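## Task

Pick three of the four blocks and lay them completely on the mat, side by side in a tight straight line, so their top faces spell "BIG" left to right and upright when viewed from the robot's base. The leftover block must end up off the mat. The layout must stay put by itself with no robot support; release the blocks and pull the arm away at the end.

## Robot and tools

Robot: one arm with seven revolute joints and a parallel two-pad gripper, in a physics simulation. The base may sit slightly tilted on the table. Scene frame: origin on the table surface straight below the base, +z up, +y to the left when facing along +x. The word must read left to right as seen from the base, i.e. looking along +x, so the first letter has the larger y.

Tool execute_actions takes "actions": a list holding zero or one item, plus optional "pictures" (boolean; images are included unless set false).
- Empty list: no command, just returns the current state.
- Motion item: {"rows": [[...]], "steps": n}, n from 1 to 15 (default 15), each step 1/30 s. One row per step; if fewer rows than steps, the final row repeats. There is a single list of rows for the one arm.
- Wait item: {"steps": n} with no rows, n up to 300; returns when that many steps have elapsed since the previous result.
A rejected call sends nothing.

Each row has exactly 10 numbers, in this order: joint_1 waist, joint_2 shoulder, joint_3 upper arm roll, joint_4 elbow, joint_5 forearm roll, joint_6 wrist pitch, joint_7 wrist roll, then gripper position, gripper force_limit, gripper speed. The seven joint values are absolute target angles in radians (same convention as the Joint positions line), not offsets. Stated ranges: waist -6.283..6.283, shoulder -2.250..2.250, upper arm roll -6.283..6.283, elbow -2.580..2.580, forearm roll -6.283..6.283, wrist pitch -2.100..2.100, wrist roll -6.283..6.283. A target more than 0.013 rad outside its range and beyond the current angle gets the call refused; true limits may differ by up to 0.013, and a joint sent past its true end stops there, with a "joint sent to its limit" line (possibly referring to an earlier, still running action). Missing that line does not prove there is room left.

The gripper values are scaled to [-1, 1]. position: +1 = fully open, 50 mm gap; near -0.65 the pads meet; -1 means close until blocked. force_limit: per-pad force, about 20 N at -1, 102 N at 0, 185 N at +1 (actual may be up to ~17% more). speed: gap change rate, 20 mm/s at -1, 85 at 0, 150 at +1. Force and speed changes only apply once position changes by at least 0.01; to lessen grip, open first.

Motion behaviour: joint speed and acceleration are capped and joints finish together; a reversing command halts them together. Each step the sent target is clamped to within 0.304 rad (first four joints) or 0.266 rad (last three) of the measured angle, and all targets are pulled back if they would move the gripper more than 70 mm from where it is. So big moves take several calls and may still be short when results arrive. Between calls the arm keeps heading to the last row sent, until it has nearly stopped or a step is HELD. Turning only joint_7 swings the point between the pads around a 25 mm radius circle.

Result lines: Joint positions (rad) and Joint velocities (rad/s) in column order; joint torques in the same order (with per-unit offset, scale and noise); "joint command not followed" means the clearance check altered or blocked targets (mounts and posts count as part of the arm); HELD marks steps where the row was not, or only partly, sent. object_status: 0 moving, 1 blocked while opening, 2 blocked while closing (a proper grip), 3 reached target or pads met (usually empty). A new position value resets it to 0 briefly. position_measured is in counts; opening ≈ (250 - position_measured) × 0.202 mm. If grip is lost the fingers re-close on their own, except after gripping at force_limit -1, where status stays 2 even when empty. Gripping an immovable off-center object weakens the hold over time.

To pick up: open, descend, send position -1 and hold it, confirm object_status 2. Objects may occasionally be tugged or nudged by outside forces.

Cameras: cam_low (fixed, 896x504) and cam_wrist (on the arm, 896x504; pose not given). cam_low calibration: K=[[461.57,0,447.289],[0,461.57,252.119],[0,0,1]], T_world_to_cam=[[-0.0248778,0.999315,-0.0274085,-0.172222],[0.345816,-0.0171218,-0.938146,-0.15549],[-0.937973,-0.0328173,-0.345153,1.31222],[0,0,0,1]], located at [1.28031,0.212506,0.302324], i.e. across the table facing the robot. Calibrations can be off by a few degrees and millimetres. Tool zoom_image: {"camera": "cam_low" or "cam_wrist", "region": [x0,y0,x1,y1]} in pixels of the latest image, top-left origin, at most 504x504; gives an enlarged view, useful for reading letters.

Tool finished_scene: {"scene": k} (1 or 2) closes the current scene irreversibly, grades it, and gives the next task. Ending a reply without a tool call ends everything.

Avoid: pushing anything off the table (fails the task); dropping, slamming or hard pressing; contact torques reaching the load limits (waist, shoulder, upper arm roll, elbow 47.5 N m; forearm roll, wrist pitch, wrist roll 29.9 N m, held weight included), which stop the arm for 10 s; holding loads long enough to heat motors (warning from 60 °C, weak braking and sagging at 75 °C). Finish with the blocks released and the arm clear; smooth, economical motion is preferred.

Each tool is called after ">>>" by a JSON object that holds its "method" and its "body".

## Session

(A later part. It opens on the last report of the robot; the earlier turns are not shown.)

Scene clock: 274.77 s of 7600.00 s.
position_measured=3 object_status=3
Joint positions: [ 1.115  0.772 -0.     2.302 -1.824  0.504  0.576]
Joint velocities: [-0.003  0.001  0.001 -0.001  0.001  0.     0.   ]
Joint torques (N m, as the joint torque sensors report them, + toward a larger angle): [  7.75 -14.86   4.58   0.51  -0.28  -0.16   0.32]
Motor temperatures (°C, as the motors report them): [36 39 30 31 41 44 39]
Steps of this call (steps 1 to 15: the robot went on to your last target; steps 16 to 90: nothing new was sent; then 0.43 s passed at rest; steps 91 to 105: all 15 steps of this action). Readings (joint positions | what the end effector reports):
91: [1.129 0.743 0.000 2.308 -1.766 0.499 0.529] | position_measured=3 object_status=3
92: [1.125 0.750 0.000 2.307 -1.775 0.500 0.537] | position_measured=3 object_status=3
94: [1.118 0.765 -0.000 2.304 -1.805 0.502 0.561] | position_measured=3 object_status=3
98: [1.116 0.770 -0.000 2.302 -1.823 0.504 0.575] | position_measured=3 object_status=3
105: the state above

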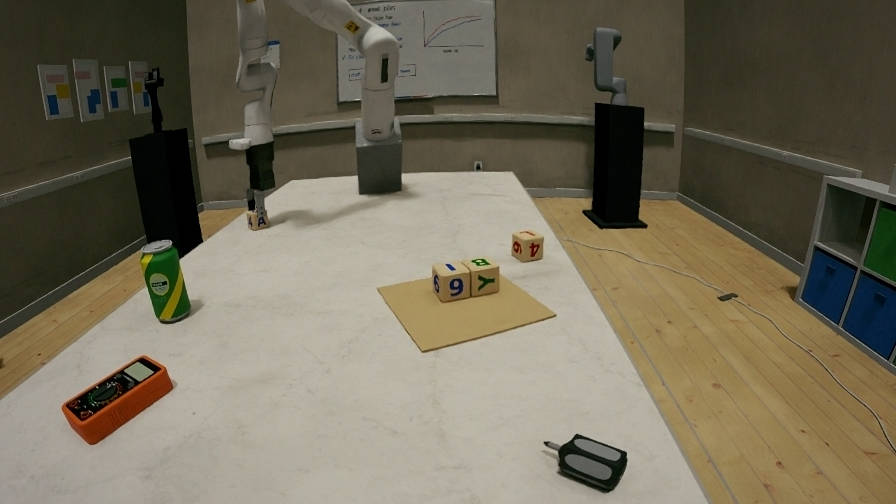

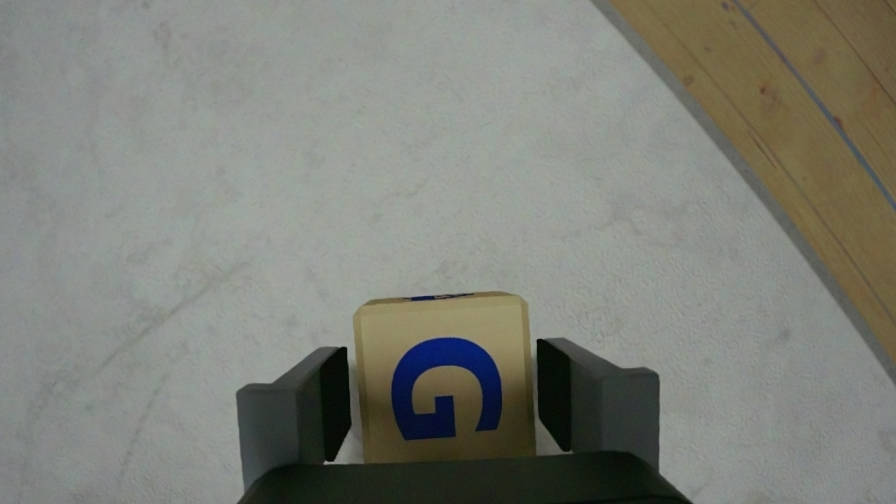

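>>> {"method": "execute_actions", "body": {"actions": [{"rows":[[1.1042,0.7946,0,2.2972,-1.8668,0.5081,0.6119,1,-0.5,0],[1.1042,0.7946,0,2.2972,-1.8668,0.5081,0.6119,1,-0.5,0],[1.1042,0.7946,0,2.2972,-1.8668,0.5081,0.6119,1,-0.5,0],[1.1042,0.7946,0,2.2972,-1.8668,0.5081,0.6119,1,-0.5,0],[1.1042,0.7946,0,2.2972,-1.8668,0.5081,0.6119,1,-0.5,0],[1.0924,0.8169,0,2.2925,-1.9098,0.512,0.6474,1,-0.5,0]],"steps":15}]}}

>>> {"method": "execute_actions", "body": {"actions": [{"rows":[[1.0924,0.8169,0,2.2925,-1.9098,0.512,0.6474,-1,-0.5,0]],"steps":15}]}}

Scene clock: 285.33 s of 7600.00 s.
position_measured=3 object_status=3
Joint positions: [ 1.093  0.816 -0.     2.293 -1.909  0.512  0.647]
Joint velocities: [-0.005  0.009 -0.001  0.    -0.005  0.     0.003]
Joint torques (N m, as the joint torque sensors report them, + toward a larger angle): [  7.92 -15.47   4.45   0.89  -0.09  -0.1    0.17]
Motor temperatures (°C, as the motors report them): [36 39 30 31 41 44 39]
Steps of this call (steps 1 to 15: the robot went on to your last target; steps 16 to 90: nothing new was sent; then 7.07 s passed at rest; steps 91 to 105: all 15 steps of this action). Readings (joint positions | what the end effector reports):
91: [1.114 0.774 0.000 2.302 -1.825 0.504 0.578] | position_measured=3 object_status=3
92: [1.111 0.780 0.000 2.300 -1.834 0.505 0.585] | position_measured=3 object_status=3
94: [1.106 0.790 -0.000 2.299 -1.856 0.507 0.603] | position_measured=3 object_status=3
98: [1.097 0.807 0.000 2.295 -1.888 0.510 0.630] | position_measured=3 object_status=3
105: the state above

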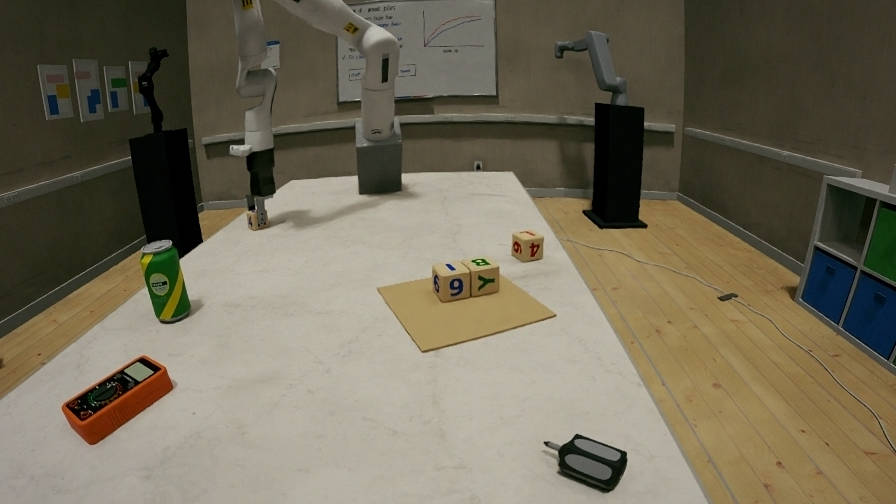

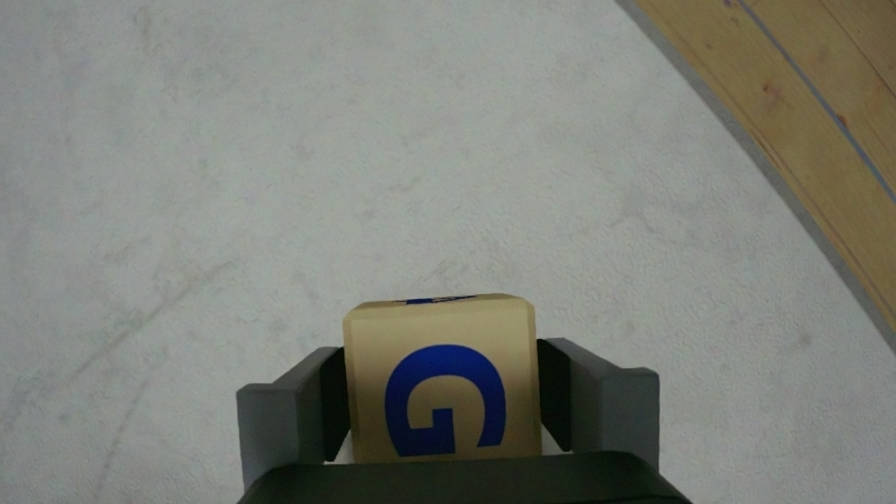

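Scene clock: 285.83 s of 7600.00 s.
position_measured=34 object_status=2
Joint positions: [ 1.093  0.816  0.     2.293 -1.91   0.512  0.647]
Joint velocities: [ 0.     0.     0.     0.001 -0.     0.    -0.   ]
Joint torques (N m, as the joint torque sensors report them, + toward a larger angle): [  7.99 -14.68   4.46   0.81  -0.41  -0.21   0.25]
Motor temperatures (°C, as the motors report them): [36 39 30 31 41 44 39]
Steps of this call (steps 1 to 15: all 15 steps of this action). Readings (joint positions | what the end effector reports):
1: [1.093 0.816 -0.000 2.293 -1.910 0.512 0.647] | position_measured=14 object_status=0
2: [1.093 0.816 -0.000 2.293 -1.910 0.512 0.647] | position_measured=28 object_status=0
4: [1.093 0.816 0.000 2.293 -1.910 0.512 0.647] | position_measured=34 object_status=0
8: [1.093 0.816 0.000 2.293 -1.910 0.512 0.647] | position_measured=34 object_status=0
15: the state above

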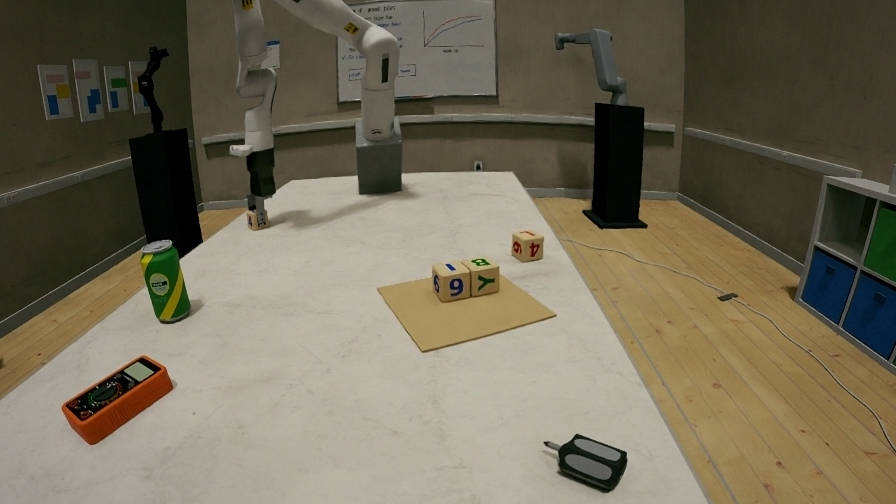

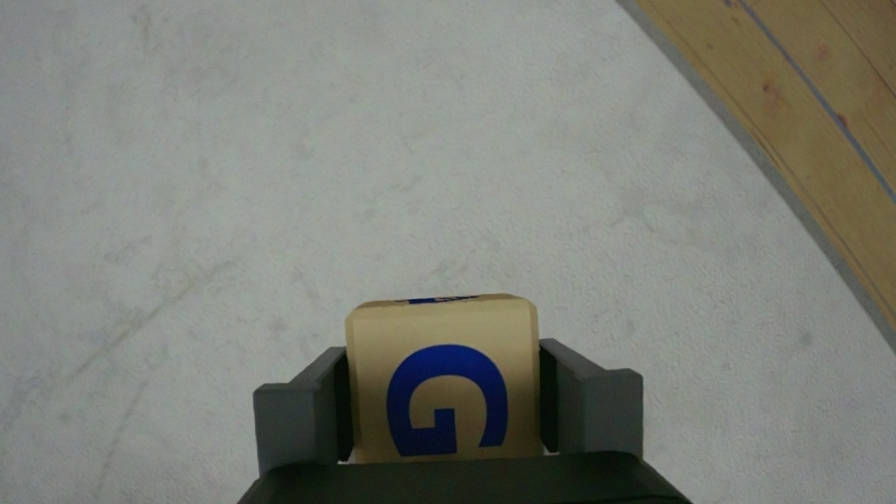

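>>> {"method": "execute_actions", "body": {"actions": [{"rows":[[1.115,0.7723,0,2.3019,-1.8238,0.5042,0.5764,-1,-0.5,0],[1.115,0.7723,0,2.3019,-1.8238,0.5042,0.5764,-1,-0.5,0],[1.115,0.7723,0,2.3019,-1.8238,0.5042,0.5764,-1,-0.5,0],[1.115,0.7723,0,2.3019,-1.8238,0.5042,0.5764,-1,-0.5,0],[1.14,0.7221,0,2.3125,-1.7271,0.4954,0.4965,-1,-0.5,0],[1.14,0.7221,0,2.3125,-1.7271,0.4954,0.4965,-1,-0.5,0],[1.14,0.7221,0,2.3125,-1.7271,0.4954,0.4965,-1,-0.5,0],[1.14,0.7221,0,2.3125,-1.7271,0.4954,0.4965,-1,-0.5,0],[1.14,0.7221,0,2.3125,-1.7271,0.4954,0.4965,-1,-0.5,0],[1.14,0.15,0,2.2,-1.0,0.55,0.3,-1,-0.5,0]],"steps":15}], "pictures": false}}

>>> {"method": "execute_actions", "body": {"actions": [{"steps":30}]}}

Scene clock: 320.33 s of 7600.00 s.
position_measured=34 object_status=2
Joint positions: [ 1.137  0.625  0.     2.282 -1.646  0.511  0.439]
Joint velocities: [ 0.007 -0.724  0.    -0.254  0.624  0.116 -0.39 ]
Joint torques (N m, as the joint torque sensors report them, + toward a larger angle): [  7.41 -15.08   4.71  -0.03   0.04  -0.3    0.3 ]
Motor temperatures (°C, as the motors report them): [36 39 30 31 41 44 39]
Steps of this call (steps 1 to 15: the robot went on to your last target; steps 16 to 90: nothing new was sent; then 31.00 s passed at rest; steps 91 to 105: all 15 steps of this action). Readings (joint positions | what the end effector reports):
91: [1.093 0.815 -0.000 2.293 -1.908 0.512 0.646] | position_measured=34 object_status=2
92: [1.097 0.808 -0.000 2.294 -1.899 0.511 0.638] | position_measured=34 object_status=2
94: [1.108 0.786 -0.000 2.298 -1.859 0.508 0.605] | position_measured=34 object_status=2
98: [1.130 0.742 0.000 2.308 -1.768 0.499 0.530] | position_measured=34 object_status=2
105: the state above

Scene clock: 321.33 s of 7600.00 s.
position_measured=34 object_status=2
Joint positions: [ 1.14   0.151 -0.     2.2   -1.     0.55   0.3  ]
Joint velocities: [-0.002 -0.005  0.002 -0.001  0.001 -0.     0.   ]
Joint torques (N m, as the joint torque sensors report them, + toward a larger angle): [  5.9  -12.86   5.13  -6.41  -0.62  -0.86   0.29]
Motor temperatures (°C, as the motors report them): [36 39 30 31 41 44 39]
Steps of this call (steps 1 to 30: the robot went on to your last target). Readings (joint positions | what the end effector reports):
1: [1.137 0.601 0.000 2.274 -1.625 0.515 0.426] | position_measured=34 object_status=2
2: [1.137 0.576 0.000 2.267 -1.603 0.518 0.414] | position_measured=34 object_status=2
4: [1.138 0.524 0.000 2.254 -1.558 0.524 0.393] | position_measured=34 object_status=2
8: [1.138 0.415 0.000 2.235 -1.462 0.533 0.360] | position_measured=34 object_status=2
30: the state above

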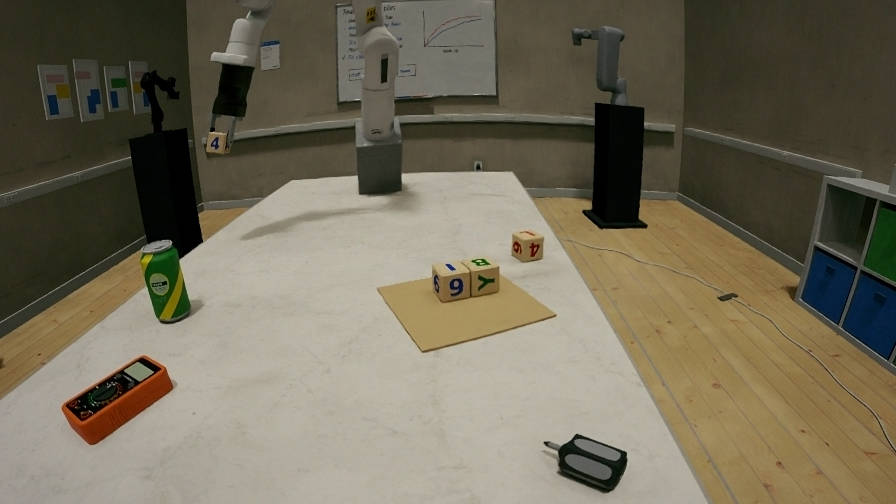

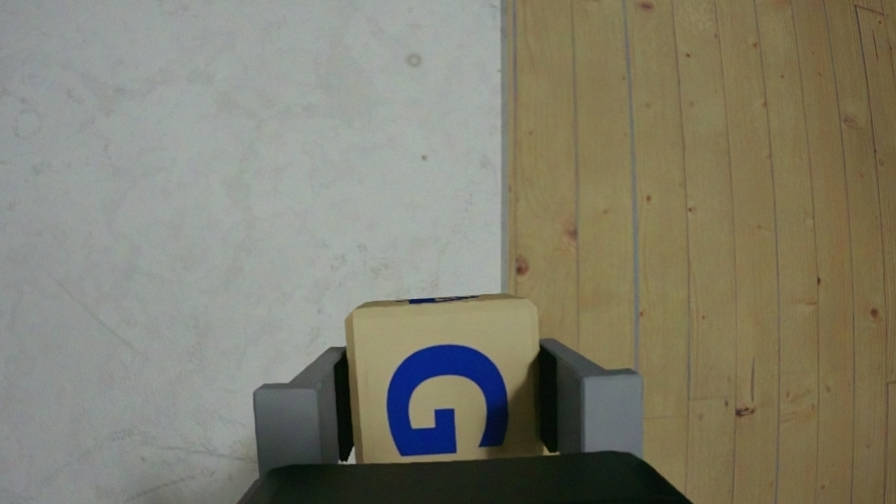

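>>> {"method": "execute_actions", "body": {"actions": [{"rows":[[-0.191,0.12,0,1.9,0.08,0.65,0.036,-1,-0.5,0]],"steps":15}], "pictures": false}}

>>> {"method": "execute_actions", "body": {"actions": [{"steps":40}], "pictures": false}}

>>> {"method": "execute_actions", "body": {"actions": [{"rows":[[-0.191,0.3,0,1.55,0.08,0.76,0.036,-1,-0.5,0]],"steps":15}], "pictures": false}}

>>> {"method": "execute_actions", "body": {"actions": [{"rows":[[-0.191,0.3,0,1.55,0.08,0.76,0.036,-1,-0.5,0],[-0.191,0.3,0,1.55,0.08,0.76,0.036,-1,-0.5,0],[-0.191,0.3,0,1.55,0.08,0.76,0.036,-1,-0.5,0],[-0.191,0.4,0,1.41,0.08,0.8,0.036,-1,-0.5,0]],"steps":15}], "pictures": false}}

>>> {"method": "execute_actions", "body": {"actions": [{"rows":[[-0.191,0.4669,0,1.3995,0.0801,0.7572,0.036,-1,-0.5,0]],"steps":15}]}}

Scene clock: 333.67 s of 7600.00 s.
position_measured=34 object_status=2
Joint positions: [ 0.8    0.128  0.001  1.98  -0.711  0.622  0.107]
Joint velocities: [-0.905 -0.029 -0.003 -0.305  0.788  0.103 -0.269]
Joint torques (N m, as the joint torque sensors report them, + toward a larger angle): [  5.49 -15.95   4.61  -6.11  -0.43  -0.18  -0.01]
Motor temperatures (°C, as the motors report them): [36 38 30 31 41 44 39]
Steps of this call (steps 1 to 15: the robot went on to your last target; steps 16 to 90: nothing new was sent; then 8.83 s passed at rest; steps 91 to 105: all 15 steps of this action). Readings (joint positions | what the end effector reports):
91: [1.138 0.150 0.000 2.199 -0.999 0.550 0.299] | position_measured=34 object_status=2
92: [1.131 0.149 0.001 2.194 -0.994 0.551 0.295] | position_measured=34 object_status=2
94: [1.100 0.147 0.002 2.168 -0.971 0.560 0.272] | position_measured=34 object_status=2
98: [1.000 0.138 0.001 2.082 -0.885 0.588 0.197] | position_measured=34 object_status=2
105: the state above

Scene clock: 335.00 s of 7600.00 s.
position_measured=34 object_status=2
Joint positions: [-0.189  0.12  -0.     1.9    0.08   0.65   0.036]
Joint velocities: [-0.014  0.     0.     0.001 -0.    -0.     0.   ]
Joint torques (N m, as the joint torque sensors report them, + toward a larger angle): [  0.27 -18.99   0.53  -5.95  -0.21   0.     0.34]
Motor temperatures (°C, as the motors report them): [36 38 30 31 41 44 39]
Steps of this call (steps 1 to 40: the robot went on to your last target). Readings (joint positions | what the end effector reports):
1: [0.769 0.127 0.001 1.970 -0.684 0.626 0.098] | position_measured=34 object_status=2
2: [0.739 0.126 0.001 1.961 -0.658 0.628 0.090] | position_measured=34 object_status=2
4: [0.677 0.125 0.001 1.947 -0.603 0.633 0.078] | position_measured=34 object_status=2
8: [0.550 0.123 0.000 1.927 -0.492 0.640 0.060] | position_measured=34 object_status=2
40: the state above

Scene clock: 335.50 s of 7600.00 s.
position_measured=34 object_status=2
Joint positions: [-0.191  0.289 -0.     1.567  0.08   0.754  0.036]
Joint velocities: [-0.001  0.146 -0.    -0.354  0.001  0.101 -0.   ]
Joint torques (N m, as the joint torque sensors report them, + toward a larger angle): [  0.47 -23.35   0.6   -6.26  -0.27   0.39   0.38]
Motor temperatures (°C, as the motors report them): [36 38 30 31 41 44 39]
Steps of this call (steps 1 to 15: all 15 steps of this action). Readings (joint positions | what the end effector reports):
1: [-0.190 0.121 -0.000 1.899 0.080 0.650 0.036] | position_measured=34 object_status=2
2: [-0.190 0.126 -0.000 1.894 0.080 0.653 0.036] | position_measured=34 object_status=2
4: [-0.190 0.144 0.000 1.867 0.080 0.663 0.036] | position_measured=34 object_status=2
8: [-0.191 0.209 0.000 1.750 0.080 0.702 0.036] | position_measured=34 object_status=2
15: the state above

Scene clock: 336.00 s of 7600.00 s.
position_measured=34 object_status=2
Joint positions: [-0.191  0.396 -0.     1.411  0.08   0.799  0.036]
Joint velocities: [-0.001  0.027  0.001 -0.027 -0.     0.012  0.001]
Joint torques (N m, as the joint torque sensors report them, + toward a larger angle): [ -0.15 -24.16   0.46  -7.36  -0.22  -0.01   0.36]
Motor temperatures (°C, as the motors report them): [36 38 30 31 41 44 39]
Steps of this call (steps 1 to 15: all 15 steps of this action). Readings (joint positions | what the end effector reports):
1: [-0.191 0.293 -0.000 1.558 0.080 0.757 0.036] | position_measured=34 object_status=2
2: [-0.191 0.294 -0.000 1.553 0.080 0.758 0.036] | position_measured=34 object_status=2
4: [-0.191 0.297 -0.000 1.550 0.080 0.760 0.036] | position_measured=34 object_status=2
8: [-0.191 0.344 0.000 1.494 0.080 0.777 0.036] | position_measured=34 object_status=2
15: the state above

Scene clock: 336.50 s of 7600.00 s.
position_measured=34 object_status=2
Joint positions: [-0.191  0.466  0.     1.4    0.08   0.757  0.036]
Joint velocities: [ 0.001  0.005  0.001 -0.001  0.    -0.     0.001]
Joint torques (N m, as the joint torque sensors report them, + toward a larger angle): [ -0.12 -25.34   0.68  -7.44  -0.27  -0.14   0.28]
Motor temperatures (°C, as the motors report them): [36 38 30 31 41 44 39]
Steps of this call (steps 1 to 15: all 15 steps of this action). Readings (joint positions | what the end effector reports):
1: [-0.191 0.398 -0.000 1.410 0.080 0.799 0.036] | position_measured=34 object_status=2
2: [-0.191 0.405 0.000 1.408 0.080 0.795 0.036] | position_measured=34 object_status=2
4: [-0.191 0.433 0.000 1.403 0.080 0.778 0.036] | position_measured=34 object_status=2
8: [-0.191 0.463 -0.000 1.401 0.080 0.759 0.036] | position_measured=34 object_status=2
15: the state above

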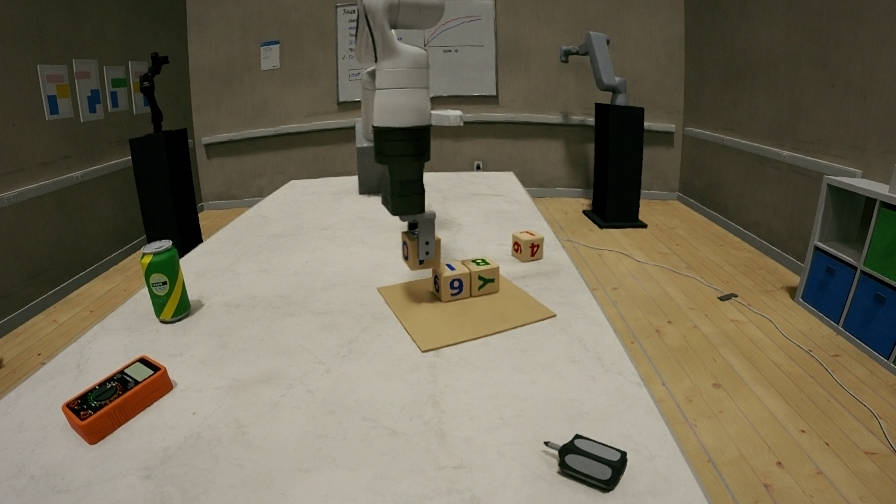

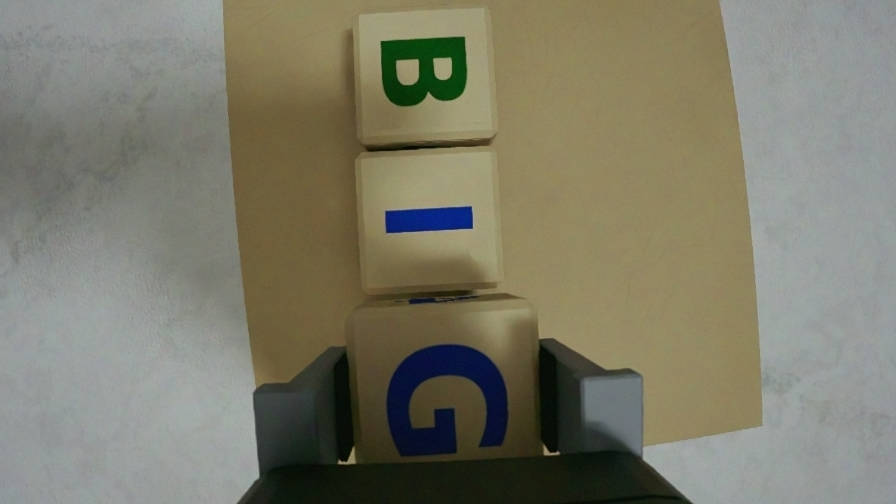

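>>> {"method": "execute_actions", "body": {"actions": [{"rows":[[-0.1847,0.4861,0,1.4061,0.081,0.7318,0.037,-1,-0.5,0]],"steps":15}]}}

Scene clock: 348.90 s of 7600.00 s.
position_measured=34 object_status=2
Joint positions: [-0.185  0.486  0.     1.406  0.081  0.732  0.037]
Joint velocities: [ 0.001  0.002  0.    -0.002 -0.002 -0.    -0.   ]
Joint torques (N m, as the joint torque sensors report them, + toward a larger angle): [  0.08 -25.48   0.66  -7.12  -0.21  -0.19   0.3 ]
Motor temperatures (°C, as the motors report them): [36 39 30 31 41 44 39]
Steps of this call (steps 1 to 15: the robot went on to your last target; steps 16 to 90: nothing new was sent; then 8.90 s passed at rest; steps 91 to 105: all 15 steps of this action). Readings (joint positions | what the end effector reports):
91: [-0.190 0.468 -0.000 1.400 0.080 0.756 0.036] | position_measured=34 object_status=2
92: [-0.189 0.473 -0.001 1.400 0.080 0.750 0.036] | position_measured=34 object_status=2
94: [-0.186 0.482 0.000 1.405 0.081 0.738 0.037] | position_measured=34 object_status=2
98: [-0.185 0.485 0.000 1.406 0.081 0.732 0.037] | position_measured=34 object_status=2
105: the state above

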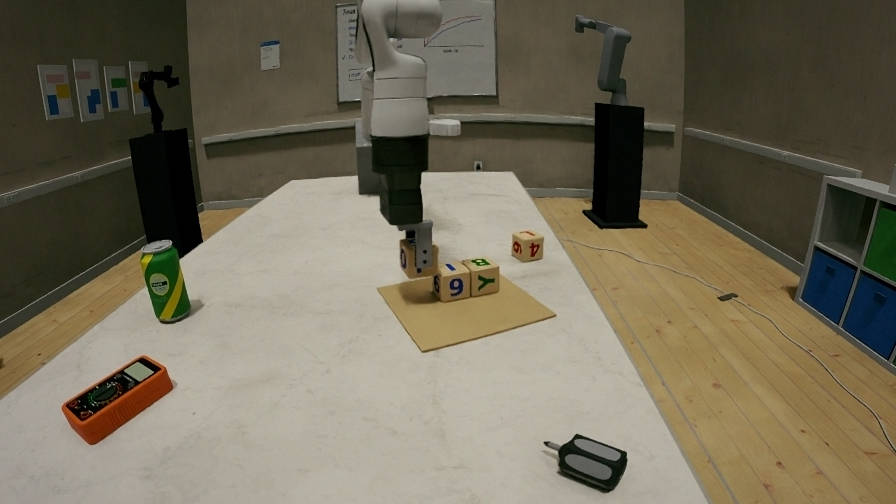

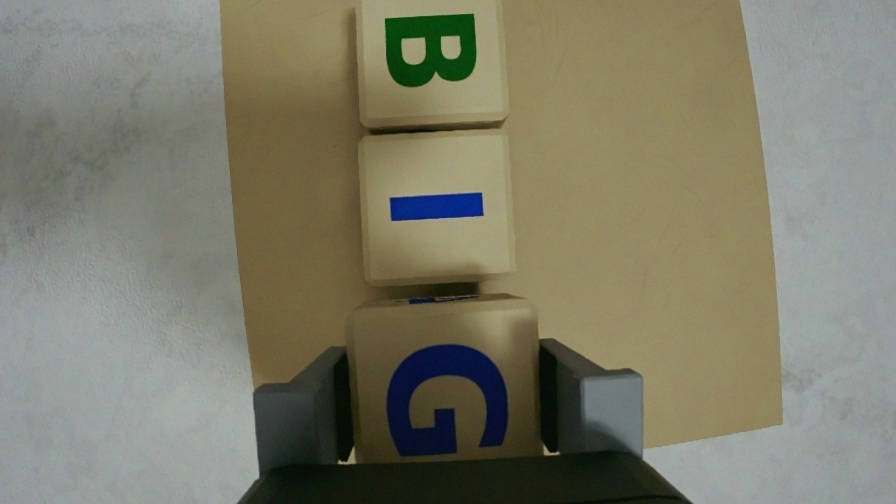

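>>> {"method": "execute_actions", "body": {"actions": [{"rows":[[-0.182,0.5468,0,1.3996,0.0835,0.6778,0.039,-1,-0.5,0]],"steps":15}]}}

Scene clock: 353.40 s of 7600.00 s.
position_measured=34 object_status=2
Joint positions: [-0.182  0.546  0.     1.4    0.083  0.678  0.039]
Joint velocities: [ 0.002  0.004 -0.    -0.    -0.001 -0.    -0.   ]
Joint torques (N m, as the joint torque sensors report them, + toward a larger angle): [  0.02 -26.24   0.76  -6.77  -0.27  -0.16   0.33]
Motor temperatures (°C, as the motors report them): [36 39 30 31 41 44 39]
Steps of this call (steps 1 to 15: the robot went on to your last target; steps 16 to 90: nothing new was sent; then 1.00 s passed at rest; steps 91 to 105: all 15 steps of this action). Readings (joint positions | what the end effector reports):
91: [-0.185 0.487 -0.000 1.406 0.081 0.731 0.037] | position_measured=34 object_status=2
92: [-0.184 0.494 -0.000 1.404 0.081 0.727 0.037] | position_measured=34 object_status=2
94: [-0.183 0.520 0.000 1.401 0.082 0.704 0.038] | position_measured=34 object_status=2
98: [-0.182 0.543 -0.000 1.401 0.083 0.680 0.039] | position_measured=34 object_status=2
105: the state above

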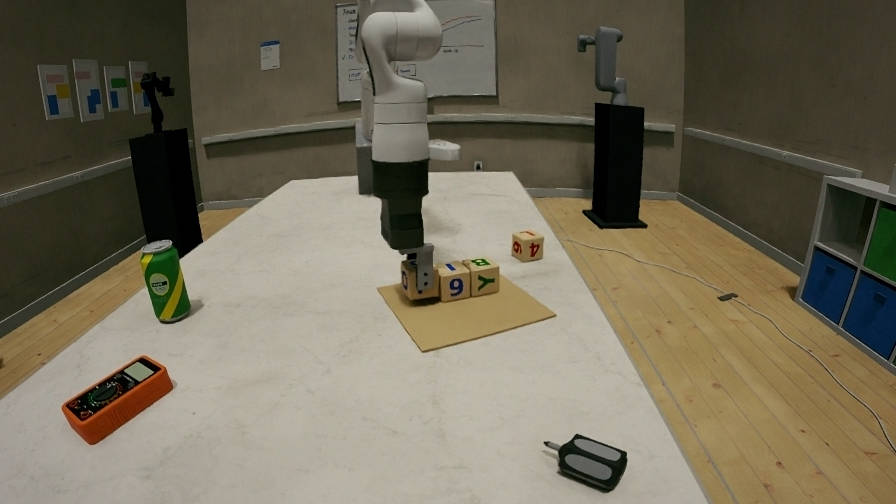

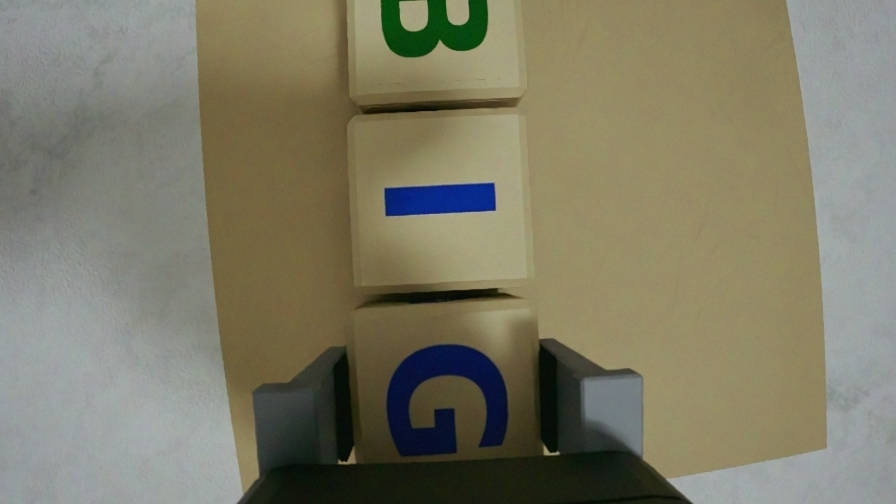

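>>> {"method": "execute_actions", "body": {"actions": [{"rows":[[-0.181,0.5634,0,1.3978,0.0842,0.6631,0.04,-1,-0.5,0]],"steps":15}], "pictures": false}}

>>> {"method": "execute_actions", "body": {"actions": [{"rows":[[-0.1808,0.568,0,1.3973,0.0844,0.659,0.04,-1,-0.5,0]],"steps":15}]}}

Scene clock: 358.80 s of 7600.00 s.
position_measured=34 object_status=2
Joint positions: [-0.181  0.563  0.     1.398  0.084  0.663  0.04 ]
Joint velocities: [-0.001  0.002  0.    -0.001  0.001 -0.     0.001]
Joint torques (N m, as the joint torque sensors report them, + toward a larger angle): [  0.   -25.32   0.87  -6.57  -0.21  -0.08   0.3 ]
Motor temperatures (°C, as the motors report them): [36 39 30 31 41 44 39]
Steps of this call (steps 1 to 15: the robot went on to your last target; steps 16 to 90: nothing new was sent; then 1.90 s passed at rest; steps 91 to 105: all 15 steps of this action). Readings (joint positions | what the end effector reports):
91: [-0.182 0.548 -0.000 1.399 0.084 0.677 0.039] | position_measured=34 object_status=2
92: [-0.182 0.553 -0.000 1.398 0.084 0.673 0.039] | position_measured=34 object_status=2
94: [-0.181 0.560 0.000 1.398 0.084 0.667 0.040] | position_measured=34 object_status=2
98: [-0.181 0.563 -0.000 1.398 0.084 0.663 0.040] | position_measured=34 object_status=2
105: the state above

Scene clock: 359.30 s of 7600.00 s.
position_measured=34 object_status=2
Joint positions: [-0.181  0.567  0.     1.397  0.084  0.66   0.04 ]
Joint velocities: [ 0.001 -0.003  0.    -0.     0.001 -0.     0.001]
Joint torques (N m, as the joint torque sensors report them, + toward a larger angle): [ -0.08 -24.66   0.73  -6.55  -0.29  -0.4    0.22]
Motor temperatures (°C, as the motors report them): [36 39 30 31 41 44 39]
Steps of this call (steps 1 to 15: all 15 steps of this action). Readings (joint positions | what the end effector reports):
1: [-0.181 0.564 -0.000 1.398 0.084 0.663 0.040] | position_measured=34 object_status=2
2: [-0.181 0.566 0.000 1.397 0.084 0.661 0.040] | position_measured=34 object_status=2
4: [-0.181 0.567 0.000 1.397 0.084 0.660 0.040] | position_measured=34 object_status=2
8: [-0.181 0.567 0.000 1.397 0.084 0.660 0.040] | position_measured=34 object_status=2
15: the state above

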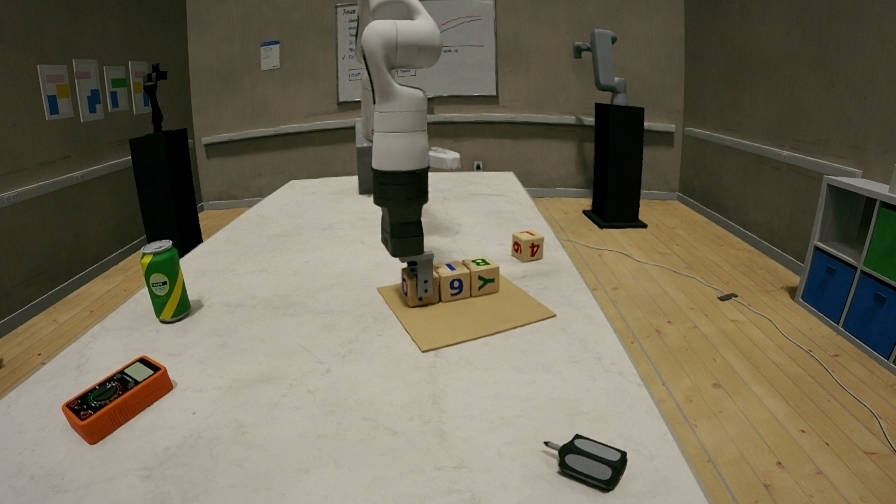

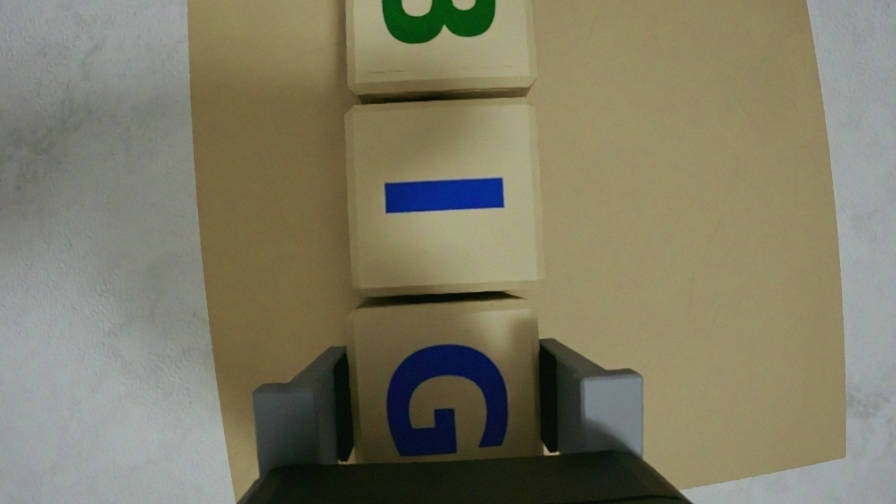

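Contact. Release and lift.

>>> {"method": "execute_actions", "body": {"actions": [{"rows":[[-0.1808,0.566,0,1.3973,0.0844,0.66,0.04,1,-0.5,0]],"steps":10}], "pictures": false}}

>>> {"method": "execute_actions", "body": {"actions": [{"rows":[[-0.184,0.4861,0,1.4061,0.081,0.7318,0.037,1,-0.5,0]],"steps":15}], "pictures": false}}

>>> {"method": "execute_actions", "body": {"actions": [{"rows":[[-0.188,0.35,0,1.42,0.08,0.84,0.036,1,-0.5,0]],"steps":15}]}}

Scene clock: 370.30 s of 7600.00 s.
position_measured=3 object_status=0
Joint positions: [-0.181  0.566 -0.     1.397  0.084  0.66   0.04 ]
Joint velocities: [ 0.001 -0.    -0.001 -0.001 -0.001  0.    -0.001]
Joint torques (N m, as the joint torque sensors report them, + toward a larger angle): [  0.07 -25.29   0.81  -6.46  -0.24  -0.13   0.3 ]
Motor temperatures (°C, as the motors report them): [36 39 30 31 41 44 39]
Steps of this call (steps 1 to 15: the robot went on to your last target; steps 16 to 90: nothing new was sent; then 7.67 s passed at rest; steps 91 to 100: all 10 steps of this action). Readings (joint positions | what the end effector reports):
91: [-0.181 0.567 0.000 1.398 0.084 0.660 0.040] | position_measured=24 object_status=0
92: [-0.181 0.566 0.000 1.398 0.084 0.660 0.040] | position_measured=10 object_status=0
94: [-0.181 0.566 0.000 1.397 0.084 0.660 0.040] | position_measured=3 object_status=0
98: [-0.181 0.566 -0.000 1.397 0.084 0.660 0.040] | position_measured=3 object_status=0
100: the state above

Scene clock: 370.80 s of 7600.00 s.
position_measured=3 object_status=3
Joint positions: [-0.184  0.487 -0.     1.406  0.081  0.732  0.037]
Joint velocities: [-0.001 -0.007 -0.     0.003  0.001  0.    -0.001]
Joint torques (N m, as the joint torque sensors report them, + toward a larger angle): [  0.13 -25.5    0.69  -6.83  -0.25  -0.12   0.3 ]
Motor temperatures (°C, as the motors report them): [36 39 30 31 41 44 39]
Steps of this call (steps 1 to 15: all 15 steps of this action). Readings (joint positions | what the end effector reports):
1: [-0.181 0.565 0.000 1.398 0.084 0.661 0.040] | position_measured=3 object_status=3
2: [-0.181 0.559 -0.000 1.399 0.084 0.665 0.040] | position_measured=3 object_status=3
4: [-0.182 0.530 -0.000 1.403 0.083 0.689 0.039] | position_measured=3 object_status=3
8: [-0.184 0.491 0.000 1.404 0.081 0.729 0.037] | position_measured=3 object_status=3
15: the state above

Scene clock: 371.30 s of 7600.00 s.
position_measured=3 object_status=3
Joint positions: [-0.188  0.352 -0.     1.42   0.08   0.84   0.036]
Joint velocities: [-0.001 -0.016 -0.002  0.002  0.001  0.    -0.   ]
Joint torques (N m, as the joint torque sensors report them, + toward a larger angle): [  0.41 -23.9    0.61  -7.34  -0.24  -0.16   0.36]
Motor temperatures (°C, as the motors report them): [36 39 30 31 41 44 39]
Steps of this call (steps 1 to 15: all 15 steps of this action). Readings (joint positions | what the end effector reports):
1: [-0.184 0.485 -0.000 1.406 0.081 0.732 0.037] | position_measured=3 object_status=3
2: [-0.184 0.479 -0.000 1.408 0.081 0.737 0.037] | position_measured=3 object_status=3
4: [-0.185 0.450 -0.000 1.411 0.081 0.758 0.037] | position_measured=3 object_status=3
8: [-0.187 0.371 0.000 1.417 0.080 0.823 0.036] | position_measured=3 object_status=3
15: the state above

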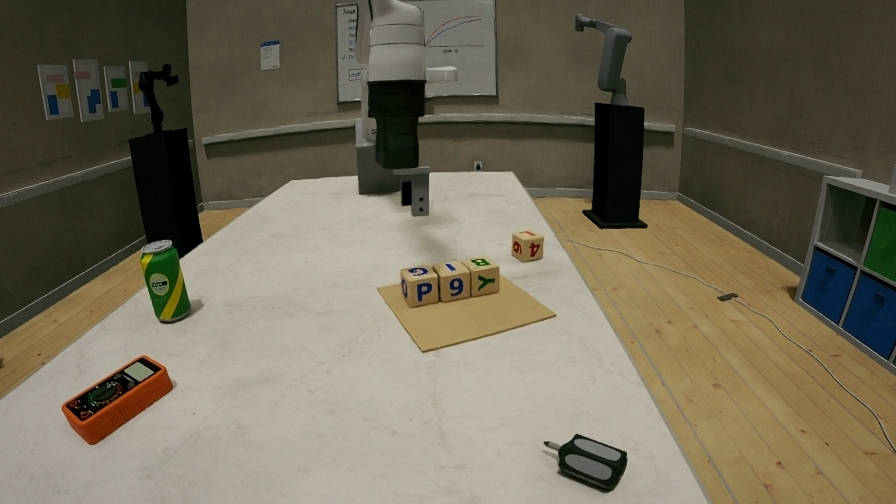

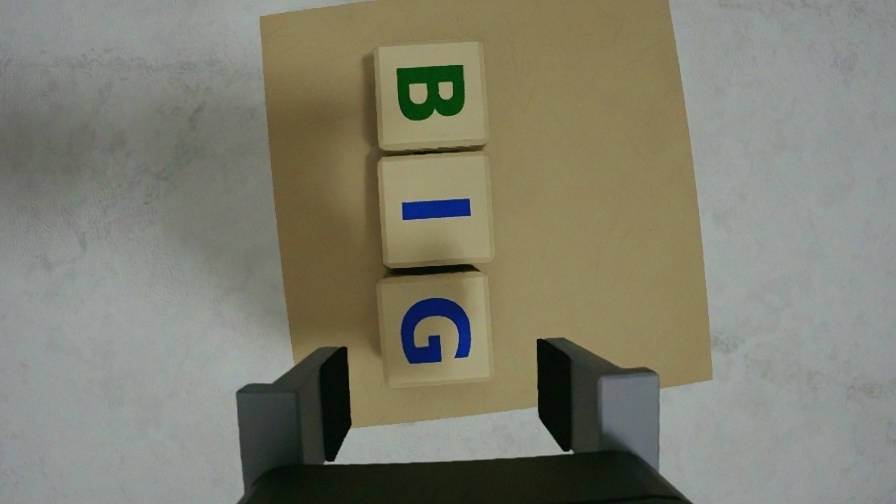

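>>> {"method": "finished_scene", "body": {"scene": 2}}

The scene is finished: the task was done.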